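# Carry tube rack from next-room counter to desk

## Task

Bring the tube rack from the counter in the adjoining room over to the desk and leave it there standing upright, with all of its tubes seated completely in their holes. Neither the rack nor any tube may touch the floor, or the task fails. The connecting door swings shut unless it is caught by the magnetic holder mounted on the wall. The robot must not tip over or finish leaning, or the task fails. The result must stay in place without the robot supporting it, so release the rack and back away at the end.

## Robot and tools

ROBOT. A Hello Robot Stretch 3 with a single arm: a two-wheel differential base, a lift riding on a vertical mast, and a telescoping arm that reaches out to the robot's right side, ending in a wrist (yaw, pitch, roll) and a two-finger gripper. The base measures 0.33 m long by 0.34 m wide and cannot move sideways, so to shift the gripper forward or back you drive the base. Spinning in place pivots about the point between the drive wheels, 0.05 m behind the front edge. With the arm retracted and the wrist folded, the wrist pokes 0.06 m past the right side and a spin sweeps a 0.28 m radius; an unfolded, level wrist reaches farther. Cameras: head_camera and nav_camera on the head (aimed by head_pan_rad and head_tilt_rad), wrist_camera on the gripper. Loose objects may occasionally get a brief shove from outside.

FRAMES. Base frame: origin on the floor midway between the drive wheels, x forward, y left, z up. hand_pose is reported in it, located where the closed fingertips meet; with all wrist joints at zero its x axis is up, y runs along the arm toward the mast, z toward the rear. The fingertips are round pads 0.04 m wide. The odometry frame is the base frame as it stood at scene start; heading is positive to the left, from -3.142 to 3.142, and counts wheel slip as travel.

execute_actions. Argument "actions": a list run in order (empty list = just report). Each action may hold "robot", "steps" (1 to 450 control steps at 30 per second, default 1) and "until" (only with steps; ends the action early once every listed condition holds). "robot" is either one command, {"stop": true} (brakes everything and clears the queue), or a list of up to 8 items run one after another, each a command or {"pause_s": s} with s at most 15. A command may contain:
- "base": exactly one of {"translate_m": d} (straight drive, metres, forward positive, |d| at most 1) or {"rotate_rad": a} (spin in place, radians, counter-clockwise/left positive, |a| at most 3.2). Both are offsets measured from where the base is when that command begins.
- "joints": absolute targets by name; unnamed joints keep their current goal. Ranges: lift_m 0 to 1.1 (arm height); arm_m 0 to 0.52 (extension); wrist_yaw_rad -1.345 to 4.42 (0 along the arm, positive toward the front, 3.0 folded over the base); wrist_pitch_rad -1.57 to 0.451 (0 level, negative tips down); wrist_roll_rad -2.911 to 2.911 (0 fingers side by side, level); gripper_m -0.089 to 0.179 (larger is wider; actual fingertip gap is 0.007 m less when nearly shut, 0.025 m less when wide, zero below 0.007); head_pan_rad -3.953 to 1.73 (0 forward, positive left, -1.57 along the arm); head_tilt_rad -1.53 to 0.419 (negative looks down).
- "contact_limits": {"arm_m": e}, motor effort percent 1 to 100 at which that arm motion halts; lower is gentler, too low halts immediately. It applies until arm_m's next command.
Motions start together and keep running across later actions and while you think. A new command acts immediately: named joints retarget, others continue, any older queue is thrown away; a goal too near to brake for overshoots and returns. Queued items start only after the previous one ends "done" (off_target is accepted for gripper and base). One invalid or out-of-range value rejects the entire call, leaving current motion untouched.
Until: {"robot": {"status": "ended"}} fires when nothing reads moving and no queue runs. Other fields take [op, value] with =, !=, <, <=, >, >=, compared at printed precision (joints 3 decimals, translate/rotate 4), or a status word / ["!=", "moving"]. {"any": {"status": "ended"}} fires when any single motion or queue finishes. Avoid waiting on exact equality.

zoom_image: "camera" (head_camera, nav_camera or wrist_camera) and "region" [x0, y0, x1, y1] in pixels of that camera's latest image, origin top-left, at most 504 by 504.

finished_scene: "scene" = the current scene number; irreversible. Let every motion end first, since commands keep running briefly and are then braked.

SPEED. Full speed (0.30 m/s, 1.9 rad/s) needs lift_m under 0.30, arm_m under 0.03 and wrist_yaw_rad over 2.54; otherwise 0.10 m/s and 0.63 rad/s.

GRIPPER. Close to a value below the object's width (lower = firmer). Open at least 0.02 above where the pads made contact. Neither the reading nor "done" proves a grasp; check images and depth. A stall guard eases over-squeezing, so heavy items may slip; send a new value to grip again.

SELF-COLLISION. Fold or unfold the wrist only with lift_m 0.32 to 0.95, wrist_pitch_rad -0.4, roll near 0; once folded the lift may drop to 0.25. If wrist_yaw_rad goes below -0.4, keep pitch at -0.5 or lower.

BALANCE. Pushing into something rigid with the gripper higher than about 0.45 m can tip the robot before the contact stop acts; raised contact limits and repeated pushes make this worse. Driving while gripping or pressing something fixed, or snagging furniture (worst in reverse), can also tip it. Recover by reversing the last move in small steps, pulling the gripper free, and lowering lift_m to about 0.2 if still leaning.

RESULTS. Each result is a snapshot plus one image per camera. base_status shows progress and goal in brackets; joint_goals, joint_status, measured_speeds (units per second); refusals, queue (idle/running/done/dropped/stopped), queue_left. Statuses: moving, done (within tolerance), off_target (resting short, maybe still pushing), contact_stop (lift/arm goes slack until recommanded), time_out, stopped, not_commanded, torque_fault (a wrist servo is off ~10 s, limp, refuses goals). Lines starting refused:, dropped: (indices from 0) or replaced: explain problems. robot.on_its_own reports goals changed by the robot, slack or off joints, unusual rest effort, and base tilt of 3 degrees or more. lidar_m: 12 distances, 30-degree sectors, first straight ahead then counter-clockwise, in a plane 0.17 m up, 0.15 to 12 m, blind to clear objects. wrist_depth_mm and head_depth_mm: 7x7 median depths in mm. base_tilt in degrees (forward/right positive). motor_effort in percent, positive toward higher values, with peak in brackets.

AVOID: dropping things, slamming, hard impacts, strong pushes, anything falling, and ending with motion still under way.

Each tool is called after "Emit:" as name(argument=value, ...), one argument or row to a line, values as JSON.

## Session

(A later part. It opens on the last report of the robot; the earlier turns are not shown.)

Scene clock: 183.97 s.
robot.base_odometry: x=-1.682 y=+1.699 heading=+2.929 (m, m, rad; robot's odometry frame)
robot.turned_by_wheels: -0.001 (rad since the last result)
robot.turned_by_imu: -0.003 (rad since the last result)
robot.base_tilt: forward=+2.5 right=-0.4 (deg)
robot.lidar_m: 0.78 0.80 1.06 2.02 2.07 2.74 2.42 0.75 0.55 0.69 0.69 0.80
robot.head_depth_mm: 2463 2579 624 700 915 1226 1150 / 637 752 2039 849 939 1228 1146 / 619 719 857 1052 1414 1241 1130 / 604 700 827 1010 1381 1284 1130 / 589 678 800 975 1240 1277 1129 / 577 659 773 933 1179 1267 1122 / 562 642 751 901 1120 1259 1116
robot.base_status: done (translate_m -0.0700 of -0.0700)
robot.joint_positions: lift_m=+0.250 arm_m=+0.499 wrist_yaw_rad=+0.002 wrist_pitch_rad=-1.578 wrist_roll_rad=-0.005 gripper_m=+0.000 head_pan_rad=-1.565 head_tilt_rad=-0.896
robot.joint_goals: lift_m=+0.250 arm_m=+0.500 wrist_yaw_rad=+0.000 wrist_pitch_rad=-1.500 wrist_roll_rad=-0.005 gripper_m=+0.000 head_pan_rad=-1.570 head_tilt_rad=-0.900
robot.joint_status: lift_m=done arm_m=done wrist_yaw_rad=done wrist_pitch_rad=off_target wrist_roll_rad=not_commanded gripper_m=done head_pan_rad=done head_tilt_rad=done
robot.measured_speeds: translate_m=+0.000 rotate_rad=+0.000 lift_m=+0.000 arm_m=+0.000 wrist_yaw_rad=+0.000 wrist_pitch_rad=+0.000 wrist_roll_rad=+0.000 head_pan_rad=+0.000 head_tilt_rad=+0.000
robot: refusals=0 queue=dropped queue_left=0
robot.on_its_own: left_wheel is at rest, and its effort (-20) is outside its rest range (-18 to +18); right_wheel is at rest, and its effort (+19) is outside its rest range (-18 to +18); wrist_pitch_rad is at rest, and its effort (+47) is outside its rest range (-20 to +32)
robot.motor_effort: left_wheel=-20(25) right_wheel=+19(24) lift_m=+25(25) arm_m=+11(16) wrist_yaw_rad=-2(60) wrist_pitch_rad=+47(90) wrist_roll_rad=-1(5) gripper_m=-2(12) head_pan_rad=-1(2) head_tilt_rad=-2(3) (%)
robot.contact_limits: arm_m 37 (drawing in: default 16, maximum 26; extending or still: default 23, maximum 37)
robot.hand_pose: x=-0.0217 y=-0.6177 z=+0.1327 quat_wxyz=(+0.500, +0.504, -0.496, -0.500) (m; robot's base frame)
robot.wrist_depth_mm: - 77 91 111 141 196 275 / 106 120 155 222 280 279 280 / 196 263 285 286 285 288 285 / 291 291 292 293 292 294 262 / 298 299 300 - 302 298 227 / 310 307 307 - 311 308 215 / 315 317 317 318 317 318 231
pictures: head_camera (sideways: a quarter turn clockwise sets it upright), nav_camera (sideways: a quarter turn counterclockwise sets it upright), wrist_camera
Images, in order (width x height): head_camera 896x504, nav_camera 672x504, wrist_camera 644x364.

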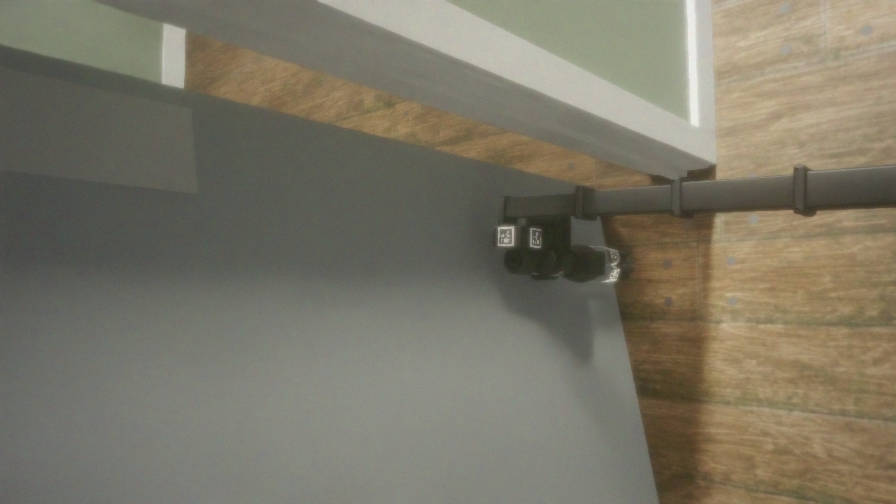

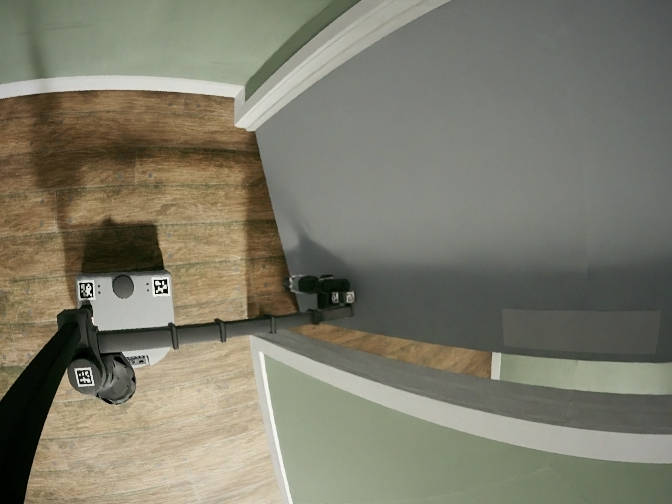

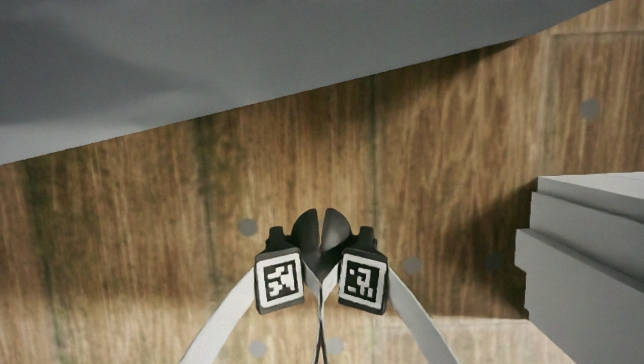

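Emit:
execute_actions(
  actions=[
    {"robot":[{"joints":{"arm_m":0.0,"wrist_pitch_rad":-1.45}},{"joints":{"wrist_pitch_rad":-1.57}},{"base":{"rotate_rad":-0.7}},{"base":{"translate_m":0.28}},{"base":{"rotate_rad":0.72}}],"steps":450,"until":{"robot":{"status":"ended"}}},
    {"steps":300,"until":{"robot":{"status":"ended"}}},
  ],
)

Scene clock: 196.17 s.
robot.base_odometry: x=-1.682 y=+1.699 heading=+2.930 (m, m, rad; robot's odometry frame)
robot.turned_by_wheels: +0.001 (rad since the last result)
robot.turned_by_imu: -0.001 (rad since the last result)
robot.base_tilt: forward=+2.4 right=-0.4 (deg)
robot.lidar_m: 0.78 0.80 1.06 2.02 2.07 2.74 2.41 0.75 0.55 0.58 0.60 0.78
robot.head_depth_mm: 491 558 623 704 908 1231 1148 / 490 565 670 793 942 1218 1145 / 489 562 665 817 1050 1249 1150 / 486 561 662 807 1043 1250 1153 / 484 556 656 801 1024 1248 1123 / 482 553 652 796 1016 1244 1121 / 478 550 649 788 1008 1238 1117
robot.base_status: done (translate_m -0.0700 of -0.0700)
robot.joint_positions: lift_m=+0.250 arm_m=+0.001 wrist_yaw_rad=+0.001 wrist_pitch_rad=-1.340 wrist_roll_rad=-0.005 gripper_m=+0.000 head_pan_rad=-1.565 head_tilt_rad=-0.896
robot.joint_goals: lift_m=+0.250 arm_m=+0.000 wrist_yaw_rad=+0.000 wrist_pitch_rad=-1.450 wrist_roll_rad=-0.005 gripper_m=+0.000 head_pan_rad=-1.570 head_tilt_rad=-0.900
robot.joint_status: lift_m=done arm_m=done wrist_yaw_rad=done wrist_pitch_rad=off_target wrist_roll_rad=not_commanded gripper_m=done head_pan_rad=done head_tilt_rad=done
robot.measured_speeds: translate_m=+0.000 rotate_rad=+0.000 lift_m=+0.000 arm_m=+0.000 wrist_yaw_rad=+0.000 wrist_pitch_rad=+0.000 wrist_roll_rad=+0.000 head_pan_rad=+0.000 head_tilt_rad=+0.000
robot: refusals=0 queue=dropped queue_left=0
robot.on_its_own: wrist_pitch_rad is at rest, and its effort (-65) is outside its rest range (-20 to +32)
robot.motor_effort: left_wheel=-1(20) right_wheel=+0(20) lift_m=+25(25) arm_m=-6(11) wrist_yaw_rad=-1(2) wrist_pitch_rad=-65(68) wrist_roll_rad=-1(2) gripper_m=-2(2) head_pan_rad=-2(2) head_tilt_rad=-2(1) (%)
robot.hand_pose: x=-0.0216 y=-0.1809 z=+0.1338 quat_wxyz=(+0.556, +0.441, -0.552, -0.438) (m; robot's base frame)
robot.wrist_depth_mm: 314 316 315 315 314 317 316 / 312 311 311 311 313 312 309 / 305 307 307 305 306 308 309 / 302 302 303 303 304 303 302 / 298 299 299 300 299 298 299 / 293 295 - - - - 296 / 290 292 - - - - -
pictures: head_camera (sideways: a quarter turn clockwise sets it upright), nav_camera (sideways: a quarter turn counterclockwise sets it upright), wrist_camera
dropped: robot: command 0 of its queue: wrist_pitch_rad: off_target
Images, in order (width x height): head_camera 896x504, nav_camera 672x504, wrist_camera 644x364.

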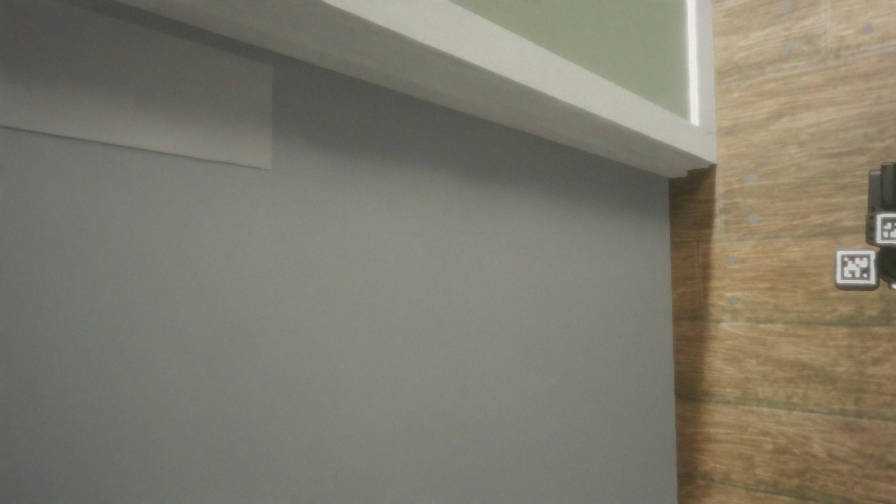

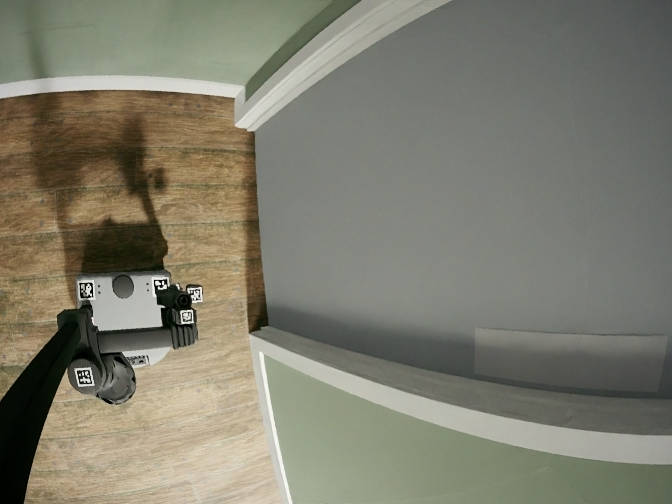

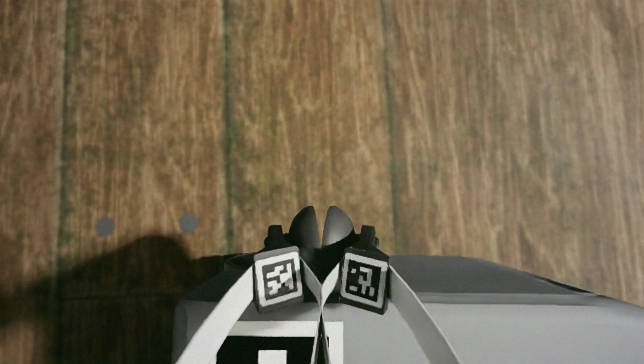

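Gripper hits the base; extend arm a little.

Emit:
execute_actions(
  actions=[
    {"robot":[{"joints":{"arm_m":0.07,"wrist_pitch_rad":-1.5}},{"base":{"rotate_rad":-0.7}},{"base":{"translate_m":0.26}},{"base":{"rotate_rad":0.72}}],"steps":450,"until":{"robot":{"status":"ended"}}},
    {"steps":300,"until":{"robot":{"status":"ended"}}},
  ],
)

Scene clock: 208.50 s.
robot.base_odometry: x=-1.841 y=+1.905 heading=+2.950 (m, m, rad; robot's odometry frame)
robot.turned_by_wheels: +0.020 (rad since the last result)
robot.turned_by_imu: +0.018 (rad since the last result)
robot.base_tilt: forward=+2.4 right=-0.5 (deg)
robot.lidar_m: 0.59 0.61 0.82 2.10 2.26 3.04 1.42 0.54 0.42 0.40 0.42 0.54
robot.head_depth_mm: 330 380 450 549 709 991 1134 / 329 379 449 549 703 988 1142 / 328 377 445 546 701 980 1171 / 326 377 445 542 698 971 - / 326 375 444 540 694 963 1125 / 325 374 441 538 690 955 1114 / 324 373 440 535 683 942 1115
robot.base_status: done (rotate_rad +0.7198 of +0.7200)
robot.joint_positions: lift_m=+0.250 arm_m=+0.070 wrist_yaw_rad=+0.001 wrist_pitch_rad=-1.497 wrist_roll_rad=-0.005 gripper_m=+0.000 head_pan_rad=-1.565 head_tilt_rad=-0.896
robot.joint_goals: lift_m=+0.250 arm_m=+0.070 wrist_yaw_rad=+0.000 wrist_pitch_rad=-1.500 wrist_roll_rad=-0.005 gripper_m=+0.000 head_pan_rad=-1.570 head_tilt_rad=-0.900
robot.joint_status: lift_m=done arm_m=done wrist_yaw_rad=done wrist_pitch_rad=done wrist_roll_rad=not_commanded gripper_m=done head_pan_rad=done head_tilt_rad=done
robot.measured_speeds: translate_m=+0.000 rotate_rad=+0.000 lift_m=+0.000 arm_m=+0.000 wrist_yaw_rad=+0.000 wrist_pitch_rad=+0.000 wrist_roll_rad=+0.000 head_pan_rad=+0.000 head_tilt_rad=+0.000
robot: refusals=0 queue=done queue_left=0
robot.motor_effort: left_wheel=-4(11) right_wheel=+3(5) lift_m=+25(25) arm_m=+2(5) wrist_yaw_rad=-1(2) wrist_pitch_rad=-2(83) wrist_roll_rad=-1(1) gripper_m=-2(2) head_pan_rad=-2(2) head_tilt_rad=-2(1) (%)
robot.hand_pose: x=-0.0216 y=-0.2097 z=+0.1314 quat_wxyz=(+0.520, +0.483, -0.516, -0.480) (m; robot's base frame)
robot.wrist_depth_mm: 282 285 282 284 283 283 285 / 285 288 287 287 285 288 286 / 291 290 291 292 290 291 291 / 292 294 293 292 293 295 296 / 296 298 297 - 297 298 297 / 302 300 301 - - 301 305 / 303 305 - - - - 305
pictures: head_camera (sideways: a quarter turn clockwise sets it upright), nav_camera (sideways: a quarter turn counterclockwise sets it upright), wrist_camera
Images, in order (width x height): head_camera 896x504, nav_camera 672x504, wrist_camera 644x364.

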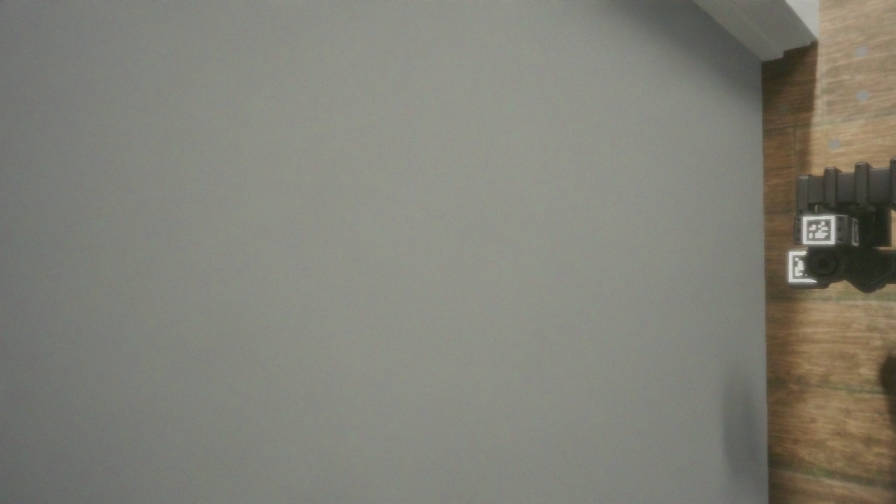

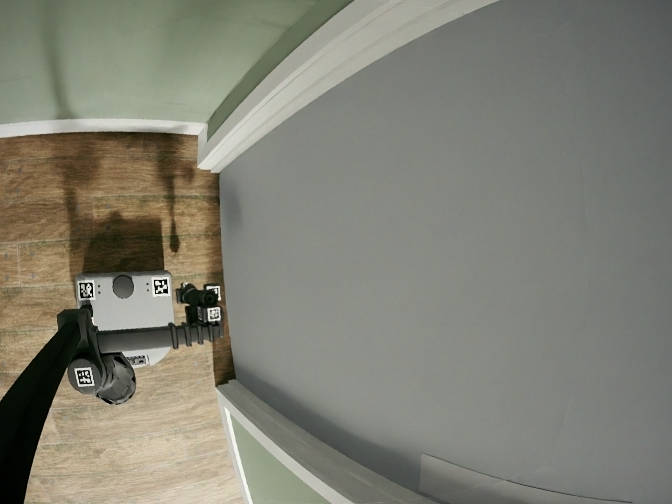

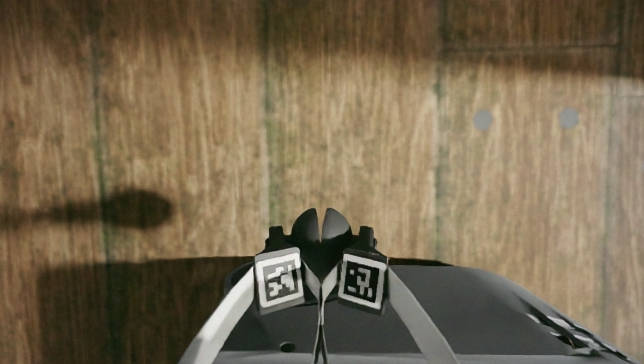

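Emit:
execute_actions(
  actions=[
    {"robot":[{"base":{"translate_m":-0.12}},{"joints":{"arm_m":0.5},"contact_limits":{"arm_m":37}},{"base":{"translate_m":0.14}}],"steps":450,"until":{"robot":{"status":"ended"}}},
  ],
)

Scene clock: 220.13 s.
robot.base_odometry: x=-1.861 y=+1.909 heading=+2.948 (m, m, rad; robot's odometry frame)
robot.turned_by_wheels: -0.002 (rad since the last result)
robot.turned_by_imu: -0.175 (rad since the last result)
robot.base_tilt: forward=+2.5 right=-0.5 (deg)
robot.lidar_m: 0.60 0.60 0.72 1.36 2.21 2.34 3.16 0.55 0.53 0.61 0.55 0.54
robot.head_depth_mm: 2484 2703 2176 1798 1437 996 1144 / 742 2563 2149 1771 1501 1273 1140 / 658 779 949 1254 1485 1290 1129 / 607 703 839 1032 1384 1282 1130 / 560 642 752 911 1151 1272 1128 / 519 591 682 810 991 1225 1120 / 485 544 622 726 873 1094 1114
robot.base_status: done (translate_m +0.1399 of +0.1400)
robot.joint_positions: lift_m=+0.250 arm_m=+0.498 wrist_yaw_rad=-0.007 wrist_pitch_rad=-1.586 wrist_roll_rad=+0.027 gripper_m=+0.000 head_pan_rad=-1.565 head_tilt_rad=-0.896
robot.joint_goals: lift_m=+0.250 arm_m=+0.500 wrist_yaw_rad=+0.000 wrist_pitch_rad=-1.500 wrist_roll_rad=+0.027 gripper_m=+0.000 head_pan_rad=-1.570 head_tilt_rad=-0.900
robot.joint_status: lift_m=done arm_m=done wrist_yaw_rad=done wrist_pitch_rad=done wrist_roll_rad=not_commanded gripper_m=done head_pan_rad=done head_tilt_rad=done
robot.measured_speeds: translate_m=+0.000 rotate_rad=+0.000 lift_m=+0.000 arm_m=+0.000 wrist_yaw_rad=+0.000 wrist_pitch_rad=+0.000 wrist_roll_rad=+0.000 head_pan_rad=+0.000 head_tilt_rad=+0.000
robot: refusals=0 queue=done queue_left=0
robot.on_its_own: left_wheel is at rest, and its effort (-38) is outside its rest range (-18 to +18); right_wheel is at rest, and its effort (+36) is outside its rest range (-18 to +18); wrist_pitch_rad is at rest, and its effort (+51) is outside its rest range (-20 to +32)
robot.motor_effort: left_wheel=-38(43) right_wheel=+36(40) lift_m=+24(29) arm_m=+13(34) wrist_yaw_rad=+6(28) wrist_pitch_rad=+51(84) wrist_roll_rad=-19(40) gripper_m=-3(2) head_pan_rad=-2(2) head_tilt_rad=-2(2) (%)
robot.contact_limits: arm_m 37 (drawing in: default 16, maximum 26; extending or still: default 23, maximum 37)
robot.hand_pose: x=-0.0214 y=-0.6154 z=+0.1329 quat_wxyz=(+0.488, +0.495, -0.504, -0.513) (m; robot's base frame)
robot.wrist_depth_mm: - 65 94 171 270 271 271 / - 81 132 278 278 279 279 / - 107 223 284 282 285 287 / 104 161 289 292 292 294 292 / 151 295 297 - 300 302 301 / 247 308 307 - 309 314 313 / 316 315 318 319 319 319 322
pictures: head_camera (sideways: a quarter turn clockwise sets it upright), nav_camera (sideways: a quarter turn counterclockwise sets it upright), wrist_camera
Images, in order (width x height): head_camera 896x504, nav_camera 672x504, wrist_camera 644x364.

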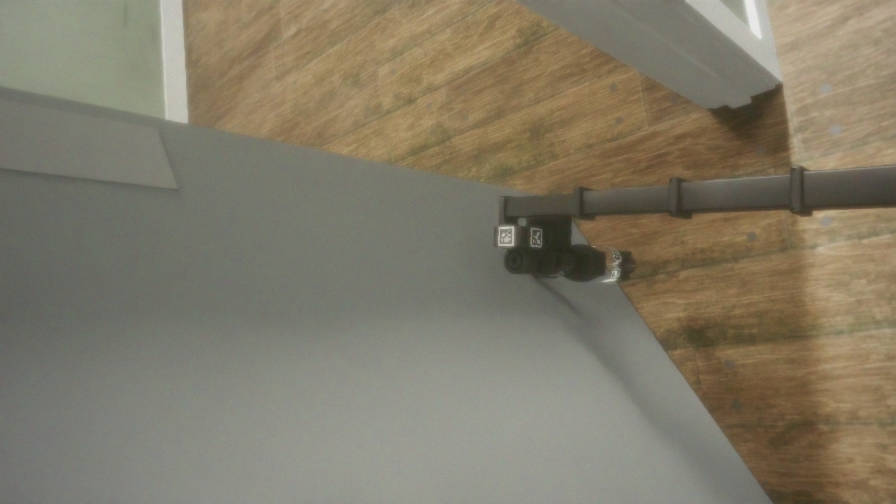

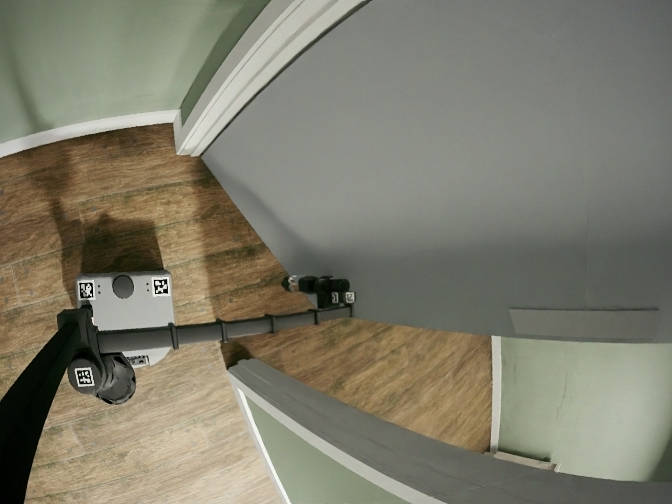

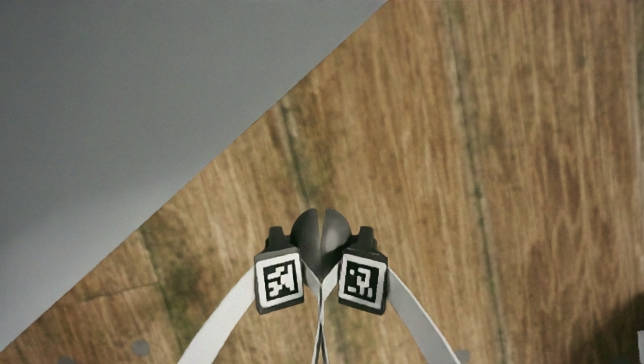

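Emit:
execute_actions(
  actions=[
    {"robot":[{"base":{"rotate_rad":0.6}}],"steps":200,"until":{"robot":{"status":"ended"}}},
  ],
)

Scene clock: 223.87 s.
robot.base_odometry: x=-1.861 y=+1.909 heading=-2.737 (m, m, rad; robot's odometry frame)
robot.turned_by_wheels: +0.598 (rad since the last result)
robot.turned_by_imu: +0.106 (rad since the last result)
robot.base_tilt: forward=+2.5 right=-0.6 (deg)
robot.lidar_m: 0.68 0.69 0.88 1.97 2.23 2.29 1.98 0.49 0.48 0.63 0.59 0.61
robot.head_depth_mm: 2380 2637 2171 1786 1435 910 1129 / 695 2468 2113 1768 1498 1242 1133 / 649 759 919 1185 1479 1294 1124 / 606 702 835 1022 1389 1279 1137 / 568 653 766 925 1181 1278 1128 / 534 608 709 841 1041 1236 1119 / 505 571 657 770 938 1191 1115
robot.base_status: off_target (rotate_rad +0.5982 of +0.6000)
robot.joint_positions: lift_m=+0.250 arm_m=+0.498 wrist_yaw_rad=-0.004 wrist_pitch_rad=-1.586 wrist_roll_rad=+0.017 gripper_m=+0.000 head_pan_rad=-1.565 head_tilt_rad=-0.896
robot.joint_goals: lift_m=+0.250 arm_m=+0.500 wrist_yaw_rad=+0.000 wrist_pitch_rad=-1.500 wrist_roll_rad=+0.017 gripper_m=+0.000 head_pan_rad=-1.570 head_tilt_rad=-0.900
robot.joint_status: lift_m=done arm_m=done wrist_yaw_rad=done wrist_pitch_rad=done wrist_roll_rad=not_commanded gripper_m=done head_pan_rad=done head_tilt_rad=done
robot.measured_speeds: translate_m=+0.000 rotate_rad=+0.000 lift_m=+0.000 arm_m=+0.000 wrist_yaw_rad=+0.000 wrist_pitch_rad=+0.000 wrist_roll_rad=+0.000 head_pan_rad=+0.000 head_tilt_rad=+0.000
robot: refusals=0 queue=done queue_left=0
robot.on_its_own: left_wheel is at rest, and its effort (-39) is outside its rest range (-18 to +18); right_wheel is at rest, and its effort (+36) is outside its rest range (-18 to +18); wrist_pitch_rad is at rest, and its effort (+52) is outside its rest range (-20 to +32)
robot.motor_effort: left_wheel=-39(48) right_wheel=+36(39) lift_m=+25(24) arm_m=+13(13) wrist_yaw_rad=+3(6) wrist_pitch_rad=+52(52) wrist_roll_rad=-14(20) gripper_m=-2(2) head_pan_rad=-2(2) head_tilt_rad=-2(2) (%)
robot.contact_limits: arm_m 37 (drawing in: default 16, maximum 26; extending or still: default 23, maximum 37)
robot.hand_pose: x=-0.0215 y=-0.6155 z=+0.1329 quat_wxyz=(+0.491, +0.498, -0.501, -0.509) (m; robot's base frame)
robot.wrist_depth_mm: - 68 93 153 270 272 271 / - 87 137 276 277 279 277 / 97 125 260 284 284 288 286 / 133 220 293 292 294 293 295 / 220 300 302 - 300 301 303 / 308 307 309 - 307 308 309 / 314 319 318 318 320 322 318
pictures: head_camera (sideways: a quarter turn clockwise sets it upright), nav_camera (sideways: a quarter turn counterclockwise sets it upright), wrist_camera
Images, in order (width x height): head_camera 896x504, nav_camera 672x504, wrist_camera 644x364.

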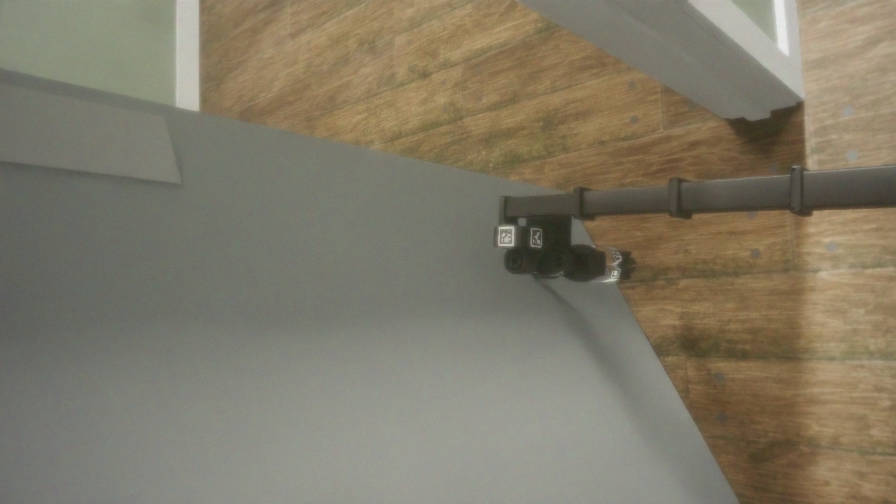

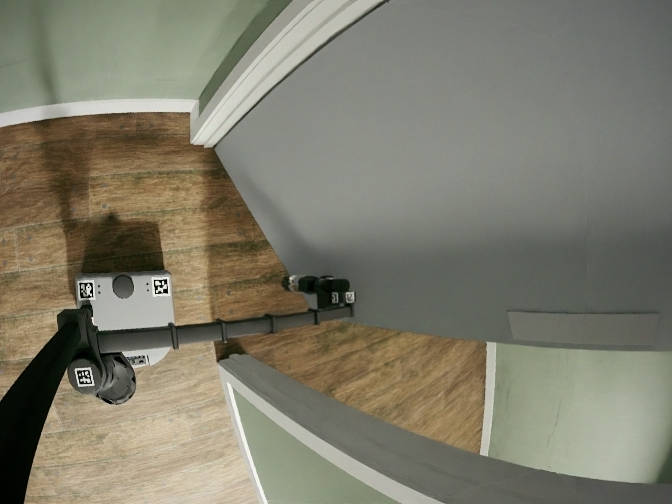

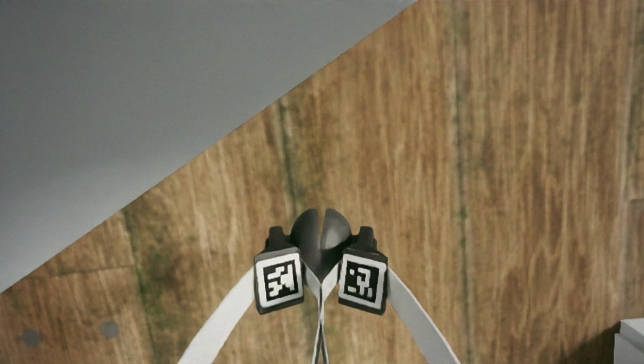

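Emit:
execute_actions(
  actions=[
    {"robot":{"joints":{"arm_m":0.08}},"steps":45},
  ],
)

Scene clock: 253.27 s.
robot.base_odometry: x=-1.861 y=+1.909 heading=-2.736 (m, m, rad; robot's odometry frame)
robot.turned_by_wheels: +0.001 (rad since the last result)
robot.turned_by_imu: +0.001 (rad since the last result)
robot.base_tilt: forward=+2.5 right=-0.5 (deg)
robot.lidar_m: 0.68 0.69 0.88 1.98 2.23 2.28 1.95 0.49 0.48 0.54 0.54 0.58
robot.head_depth_mm: 548 647 2047 1792 1425 908 1121 / 524 613 744 948 1455 1241 1124 / 502 586 699 869 1127 1301 1123 / 483 558 662 812 994 1259 1129 / 464 534 627 761 969 1229 1125 / 447 510 595 716 899 1195 1122 / 431 489 569 677 835 1090 1111
robot.base_status: off_target (rotate_rad +0.5995 of +0.6000)
robot.joint_positions: lift_m=+0.250 arm_m=+0.359 wrist_yaw_rad=-0.005 wrist_pitch_rad=-1.518 wrist_roll_rad=+0.007 gripper_m=+0.000 head_pan_rad=-1.565 head_tilt_rad=-0.896
robot.joint_goals: lift_m=+0.250 arm_m=+0.080 wrist_yaw_rad=+0.000 wrist_pitch_rad=-1.500 wrist_roll_rad=+0.007 gripper_m=+0.000 head_pan_rad=-1.570 head_tilt_rad=-0.900
robot.joint_status: lift_m=done arm_m=moving wrist_yaw_rad=done wrist_pitch_rad=done wrist_roll_rad=not_commanded gripper_m=done head_pan_rad=done head_tilt_rad=done
robot.measured_speeds: translate_m=+0.000 rotate_rad=+0.000 lift_m=+0.000 arm_m=-0.140 wrist_yaw_rad=+0.000 wrist_pitch_rad=+0.000 wrist_roll_rad=-0.024 head_pan_rad=+0.000 head_tilt_rad=+0.000
robot: refusals=0 queue=running queue_left=0
robot.motor_effort: left_wheel=-11(40) right_wheel=+10(38) lift_m=+25(25) arm_m=-1(11) wrist_yaw_rad=+4(13) wrist_pitch_rad=+11(52) wrist_roll_rad=-8(27) gripper_m=-3(3) head_pan_rad=-2(2) head_tilt_rad=-2(1) (%)
robot.hand_pose: x=-0.0216 y=-0.4938 z=+0.1316 quat_wxyz=(+0.510, +0.484, -0.516, -0.490) (m; robot's base frame)
robot.wrist_depth_mm: - 62 76 99 143 258 280 / - 83 112 172 283 284 282 / 105 129 214 288 288 289 292 / 175 289 294 293 296 293 292 / 294 298 297 - 298 297 298 / 302 303 304 - 303 301 304 / 307 307 310 305 308 307 307
pictures: head_camera (sideways: a quarter turn clockwise sets it upright), nav_camera (sideways: a quarter turn counterclockwise sets it upright), wrist_camera
Images, in order (width x height): head_camera 896x504, nav_camera 672x504, wrist_camera 644x364.

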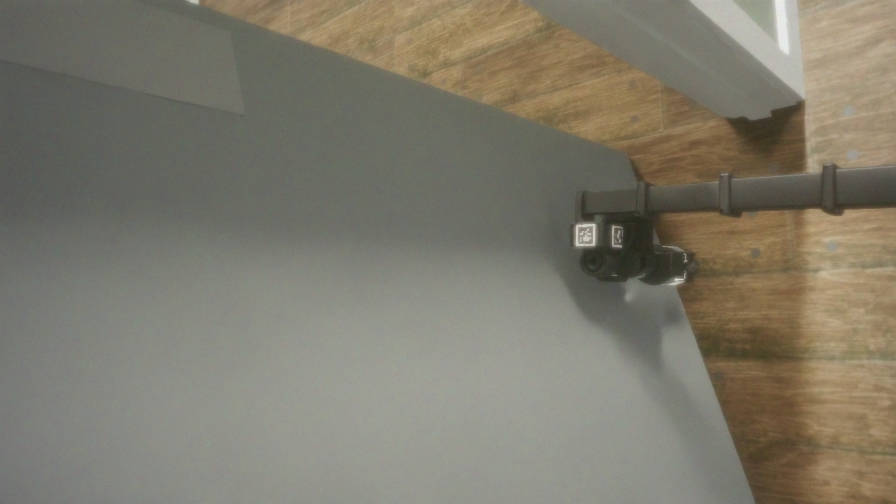

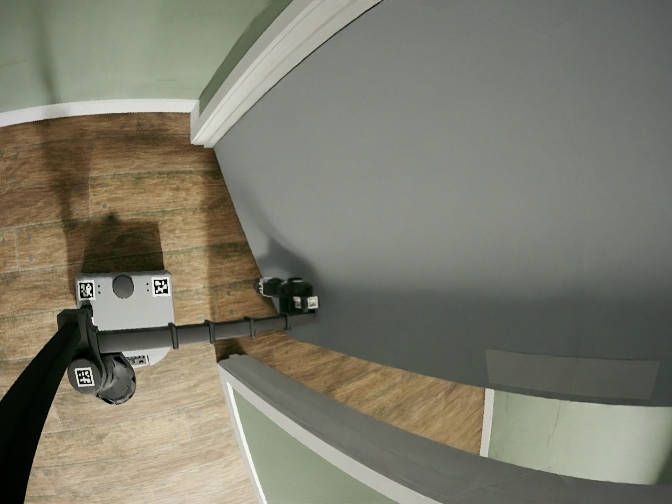

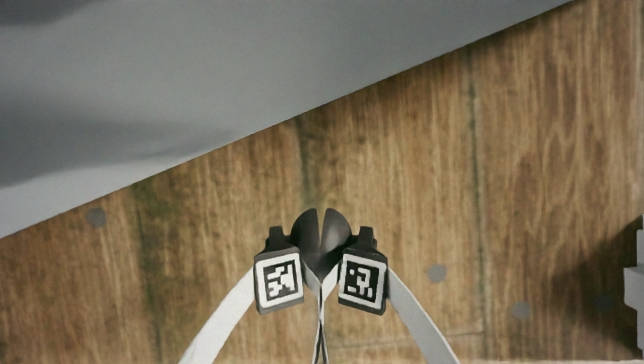

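Emit:
execute_actions(
  actions=[
    {"robot":[{"joints":{"arm_m":0.07}},{"base":{"rotate_rad":1.4}},{"base":{"rotate_rad":-0.67}},{"base":{"translate_m":-0.36}},{"base":{"rotate_rad":-0.66}}],"steps":450,"until":{"robot":{"status":"ended"}}},
    {"steps":200,"until":{"robot":{"status":"ended"}}},
  ],
)

Scene clock: 273.53 s.
robot.base_odometry: x=-1.709 y=+2.235 heading=-2.666 (m, m, rad; robot's odometry frame)
robot.turned_by_wheels: +0.070 (rad since the last result)
robot.turned_by_imu: +0.193 (rad since the last result)
robot.base_tilt: forward=+2.5 right=-0.6 (deg)
robot.lidar_m: 0.86 0.93 1.38 2.29 2.47 2.94 0.64 0.28 0.27 0.31 0.33 0.49
robot.head_depth_mm: - - 311 376 460 509 658 / - - 315 382 485 635 776 / - 287 321 390 496 684 929 / - 289 326 396 507 704 - / - 292 331 404 519 728 1092 / - 293 336 411 531 750 1085 / - 294 341 418 544 773 1094
robot.base_status: done (rotate_rad -0.6598 of -0.6600)
robot.joint_positions: lift_m=+0.250 arm_m=+0.070 wrist_yaw_rad=+0.000 wrist_pitch_rad=-1.499 wrist_roll_rad=-0.005 gripper_m=+0.000 head_pan_rad=-1.567 head_tilt_rad=-0.896
robot.joint_goals: lift_m=+0.250 arm_m=+0.070 wrist_yaw_rad=+0.000 wrist_pitch_rad=-1.500 wrist_roll_rad=-0.005 gripper_m=+0.000 head_pan_rad=-1.570 head_tilt_rad=-0.900
robot.joint_status: lift_m=done arm_m=done wrist_yaw_rad=done wrist_pitch_rad=done wrist_roll_rad=not_commanded gripper_m=done head_pan_rad=done head_tilt_rad=done
robot.measured_speeds: translate_m=+0.000 rotate_rad=+0.000 lift_m=+0.000 arm_m=+0.000 wrist_yaw_rad=+0.000 wrist_pitch_rad=+0.000 wrist_roll_rad=+0.000 head_pan_rad=+0.000 head_tilt_rad=+0.000
robot: refusals=0 queue=done queue_left=0
robot.motor_effort: left_wheel=+4(100) right_wheel=-3(74) lift_m=+25(25) arm_m=-1(0) wrist_yaw_rad=+0(3) wrist_pitch_rad=+0(11) wrist_roll_rad=-1(7) gripper_m=-2(2) head_pan_rad=-2(2) head_tilt_rad=-1(1) (%)
robot.hand_pose: x=-0.0216 y=-0.2094 z=+0.1314 quat_wxyz=(+0.519, +0.483, -0.516, -0.481) (m; robot's base frame)
robot.wrist_depth_mm: 151 137 124 114 105 98 92 / 285 261 218 188 167 149 135 / 292 290 289 291 290 261 188 / 295 292 293 292 294 290 198 / 298 295 294 - 296 294 196 / 301 300 301 - - 300 303 / 305 305 - - - - 306
pictures: head_camera (sideways: a quarter turn clockwise sets it upright), nav_camera (sideways: a quarter turn counterclockwise sets it upright), wrist_camera
Images, in order (width x height): head_camera 896x504, nav_camera 672x504, wrist_camera 644x364.

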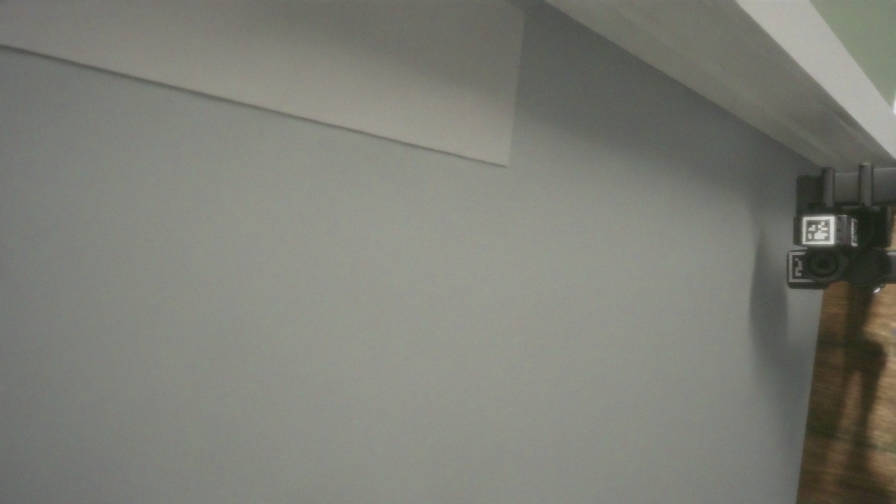

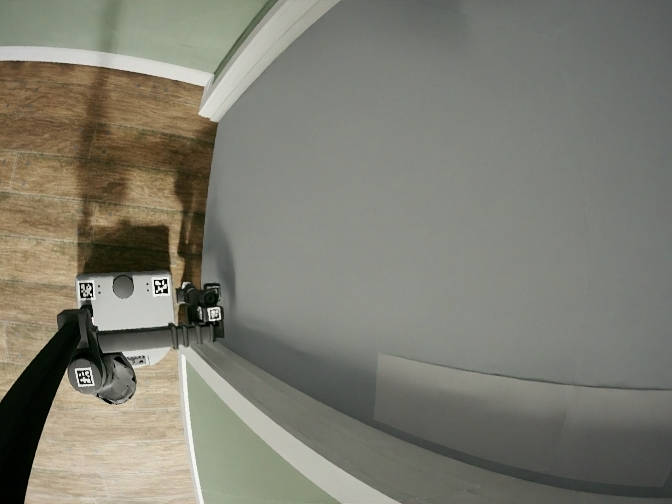

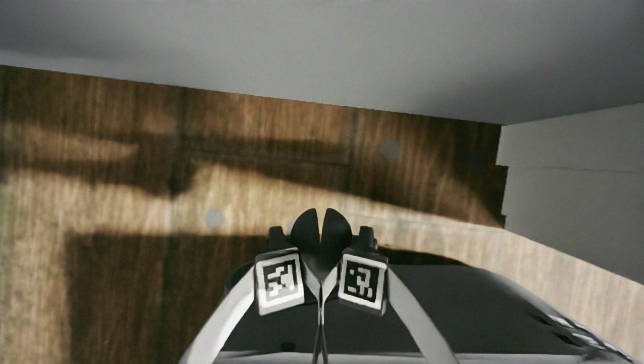

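Emit:
execute_actions(
  actions=[
    {"robot":[{"base":{"translate_m":0.06}},{"joints":{"arm_m":0.33},"contact_limits":{"arm_m":37}},{"base":{"translate_m":0.17}},{"base":{"rotate_rad":0.8}}],"steps":450,"until":{"robot":{"status":"ended"}}},
  ],
)

Scene clock: 288.30 s.
robot.base_odometry: x=-1.913 y=+2.130 heading=-1.869 (m, m, rad; robot's odometry frame)
robot.turned_by_wheels: +0.797 (rad since the last result)
robot.turned_by_imu: -0.053 (rad since the last result)
robot.base_tilt: forward=+2.6 right=-0.5 (deg)
robot.lidar_m: 0.77 0.81 1.16 2.28 2.41 3.05 0.77 0.35 0.38 0.52 0.51 0.58
robot.head_depth_mm: 497 584 1991 1787 1505 746 800 / 480 560 674 851 1467 1295 1014 / 465 540 643 799 1040 1287 1131 / 449 519 618 757 934 1233 1127 / 436 500 589 713 912 1206 1126 / 422 482 564 684 858 1151 1122 / 410 467 542 649 807 1056 1114
robot.base_status: off_target (rotate_rad +0.7987 of +0.8000)
robot.joint_positions: lift_m=+0.250 arm_m=+0.328 wrist_yaw_rad=-0.001 wrist_pitch_rad=-1.586 wrist_roll_rad=+0.008 gripper_m=+0.000 head_pan_rad=-1.567 head_tilt_rad=-0.896
robot.joint_goals: lift_m=+0.250 arm_m=+0.330 wrist_yaw_rad=+0.000 wrist_pitch_rad=-1.500 wrist_roll_rad=+0.008 gripper_m=+0.000 head_pan_rad=-1.570 head_tilt_rad=-0.900
robot.joint_status: lift_m=done arm_m=done wrist_yaw_rad=done wrist_pitch_rad=done wrist_roll_rad=not_commanded gripper_m=done head_pan_rad=done head_tilt_rad=done
robot.measured_speeds: translate_m=+0.000 rotate_rad=+0.000 lift_m=+0.000 arm_m=+0.000 wrist_yaw_rad=+0.000 wrist_pitch_rad=+0.000 wrist_roll_rad=+0.000 head_pan_rad=+0.000 head_tilt_rad=+0.000
robot: refusals=0 queue=done queue_left=0
robot.on_its_own: left_wheel is at rest, and its effort (-24) is outside its rest range (-18 to +18); right_wheel is at rest, and its effort (+26) is outside its rest range (-18 to +18); wrist_pitch_rad is at rest, and its effort (+51) is outside its rest range (-20 to +32)
robot.motor_effort: left_wheel=-24(36) right_wheel=+26(34) lift_m=+23(26) arm_m=+14(26) wrist_yaw_rad=+0(20) wrist_pitch_rad=+51(79) wrist_roll_rad=-9(29) gripper_m=-2(2) head_pan_rad=-1(1) head_tilt_rad=-1(2) (%)
robot.contact_limits: arm_m 37 (drawing in: default 16, maximum 26; extending or still: default 23, maximum 37)
robot.hand_pose: x=-0.0216 y=-0.4453 z=+0.1330 quat_wxyz=(+0.494, +0.501, -0.498, -0.506) (m; robot's base frame)
robot.wrist_depth_mm: - 76 94 122 176 272 271 / 98 113 157 257 276 276 279 / 160 217 287 285 286 284 285 / 292 292 294 292 291 293 296 / 300 298 300 - 300 302 302 / 309 308 309 - 308 310 310 / 315 315 321 316 320 322 297
pictures: head_camera (sideways: a quarter turn clockwise sets it upright), nav_camera (sideways: a quarter turn counterclockwise sets it upright), wrist_camera
Images, in order (width x height): head_camera 896x504, nav_camera 672x504, wrist_camera 644x364.

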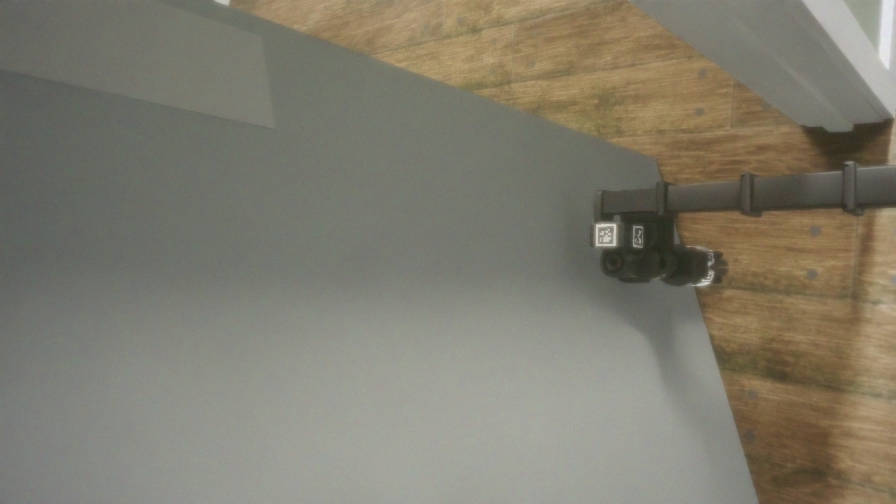

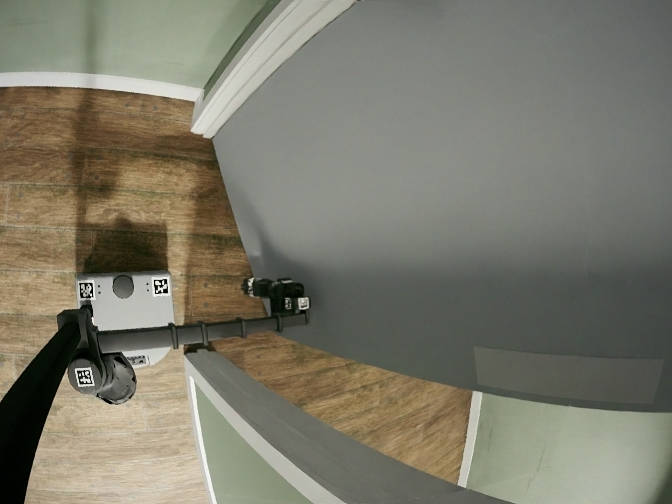

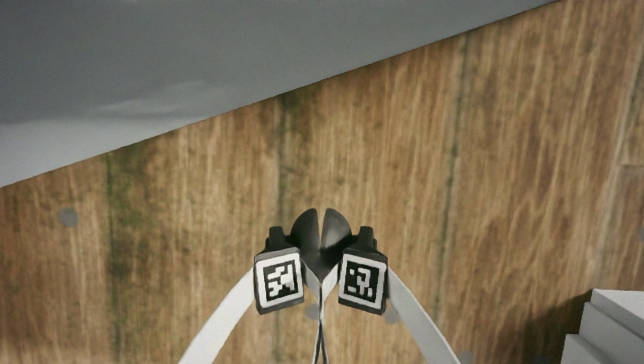

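Emit:
execute_actions(
  actions=[
    {"robot":[{"base":{"translate_m":0.25},"joints":{"wrist_pitch_rad":-1.57}},{"base":{"rotate_rad":0.6}}],"steps":450,"until":{"robot":{"status":"ended"}}},
  ],
)

Scene clock: 298.13 s.
robot.base_odometry: x=-1.987 y=+1.891 heading=-1.270 (m, m, rad; robot's odometry frame)
robot.turned_by_wheels: +0.599 (rad since the last result)
robot.turned_by_imu: -0.230 (rad since the last result)
robot.base_tilt: forward=+2.4 right=-0.5 (deg)
robot.lidar_m: 0.54 0.65 0.80 1.56 2.30 2.37 3.10 0.44 0.46 0.48 0.46 0.48
robot.head_depth_mm: 548 2498 2180 1765 1510 853 1084 / 509 605 743 1679 1500 1291 1124 / 480 560 675 852 1133 1278 1130 / 450 522 621 766 953 1236 1133 / 425 488 574 693 884 1210 1128 / 402 458 533 634 788 1045 1119 / 382 431 497 586 714 912 1098
robot.base_status: off_target (rotate_rad +0.5987 of +0.6000)
robot.joint_positions: lift_m=+0.250 arm_m=+0.328 wrist_yaw_rad=-0.001 wrist_pitch_rad=-1.587 wrist_roll_rad=+0.010 gripper_m=+0.000 head_pan_rad=-1.567 head_tilt_rad=-0.896
robot.joint_goals: lift_m=+0.250 arm_m=+0.330 wrist_yaw_rad=+0.000 wrist_pitch_rad=-1.570 wrist_roll_rad=+0.010 gripper_m=+0.000 head_pan_rad=-1.570 head_tilt_rad=-0.900
robot.joint_status: lift_m=done arm_m=done wrist_yaw_rad=done wrist_pitch_rad=done wrist_roll_rad=not_commanded gripper_m=done head_pan_rad=done head_tilt_rad=done
robot.measured_speeds: translate_m=+0.000 rotate_rad=+0.000 lift_m=+0.000 arm_m=+0.000 wrist_yaw_rad=+0.000 wrist_pitch_rad=+0.000 wrist_roll_rad=+0.000 head_pan_rad=+0.000 head_tilt_rad=+0.000
robot: refusals=0 queue=done queue_left=0
robot.on_its_own: left_wheel is at rest, and its effort (-25) is outside its rest range (-18 to +18); right_wheel is at rest, and its effort (+26) is outside its rest range (-18 to +18)
robot.motor_effort: left_wheel=-25(38) right_wheel=+26(36) lift_m=+25(25) arm_m=+14(14) wrist_yaw_rad=+0(7) wrist_pitch_rad=+10(50) wrist_roll_rad=-10(21) gripper_m=-3(2) head_pan_rad=-1(1) head_tilt_rad=-2(1) (%)
robot.contact_limits: arm_m 37 (drawing in: default 16, maximum 26; extending or still: default 23, maximum 37)
robot.hand_pose: x=-0.0216 y=-0.4451 z=+0.1329 quat_wxyz=(+0.493, +0.501, -0.498, -0.507) (m; robot's base frame)
robot.wrist_depth_mm: - 69 93 146 270 270 271 / - 91 141 277 278 277 281 / 103 137 282 283 285 288 284 / 153 271 293 291 294 293 294 / 289 301 301 - 302 301 303 / 309 310 306 - 308 310 307 / 317 317 320 319 321 319 322
pictures: head_camera (sideways: a quarter turn clockwise sets it upright), nav_camera (sideways: a quarter turn counterclockwise sets it upright), wrist_camera
Images, in order (width x height): head_camera 896x504, nav_camera 672x504, wrist_camera 644x364.

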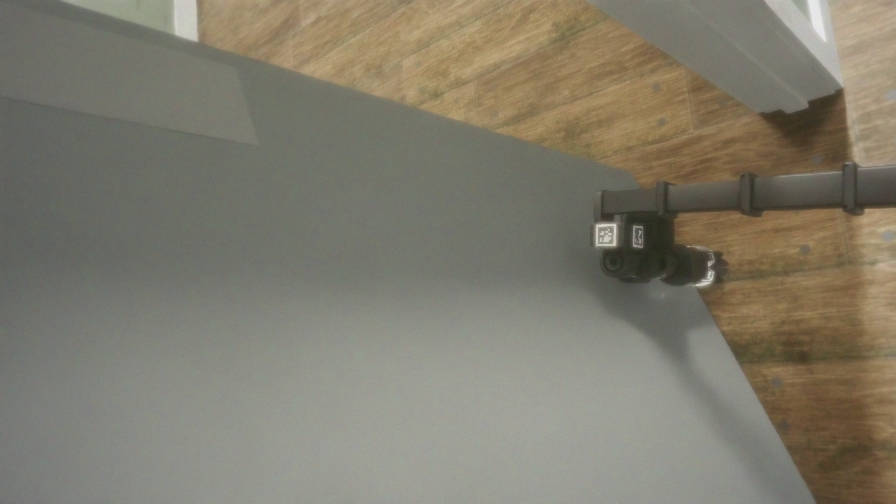

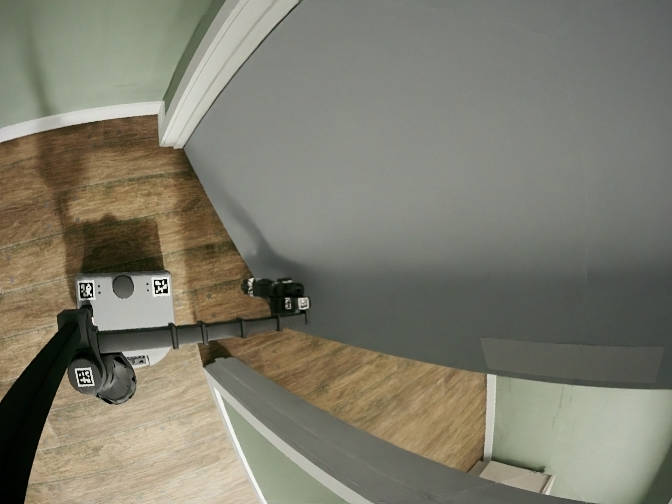

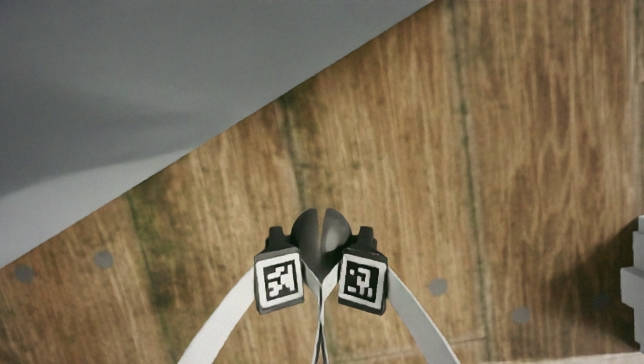

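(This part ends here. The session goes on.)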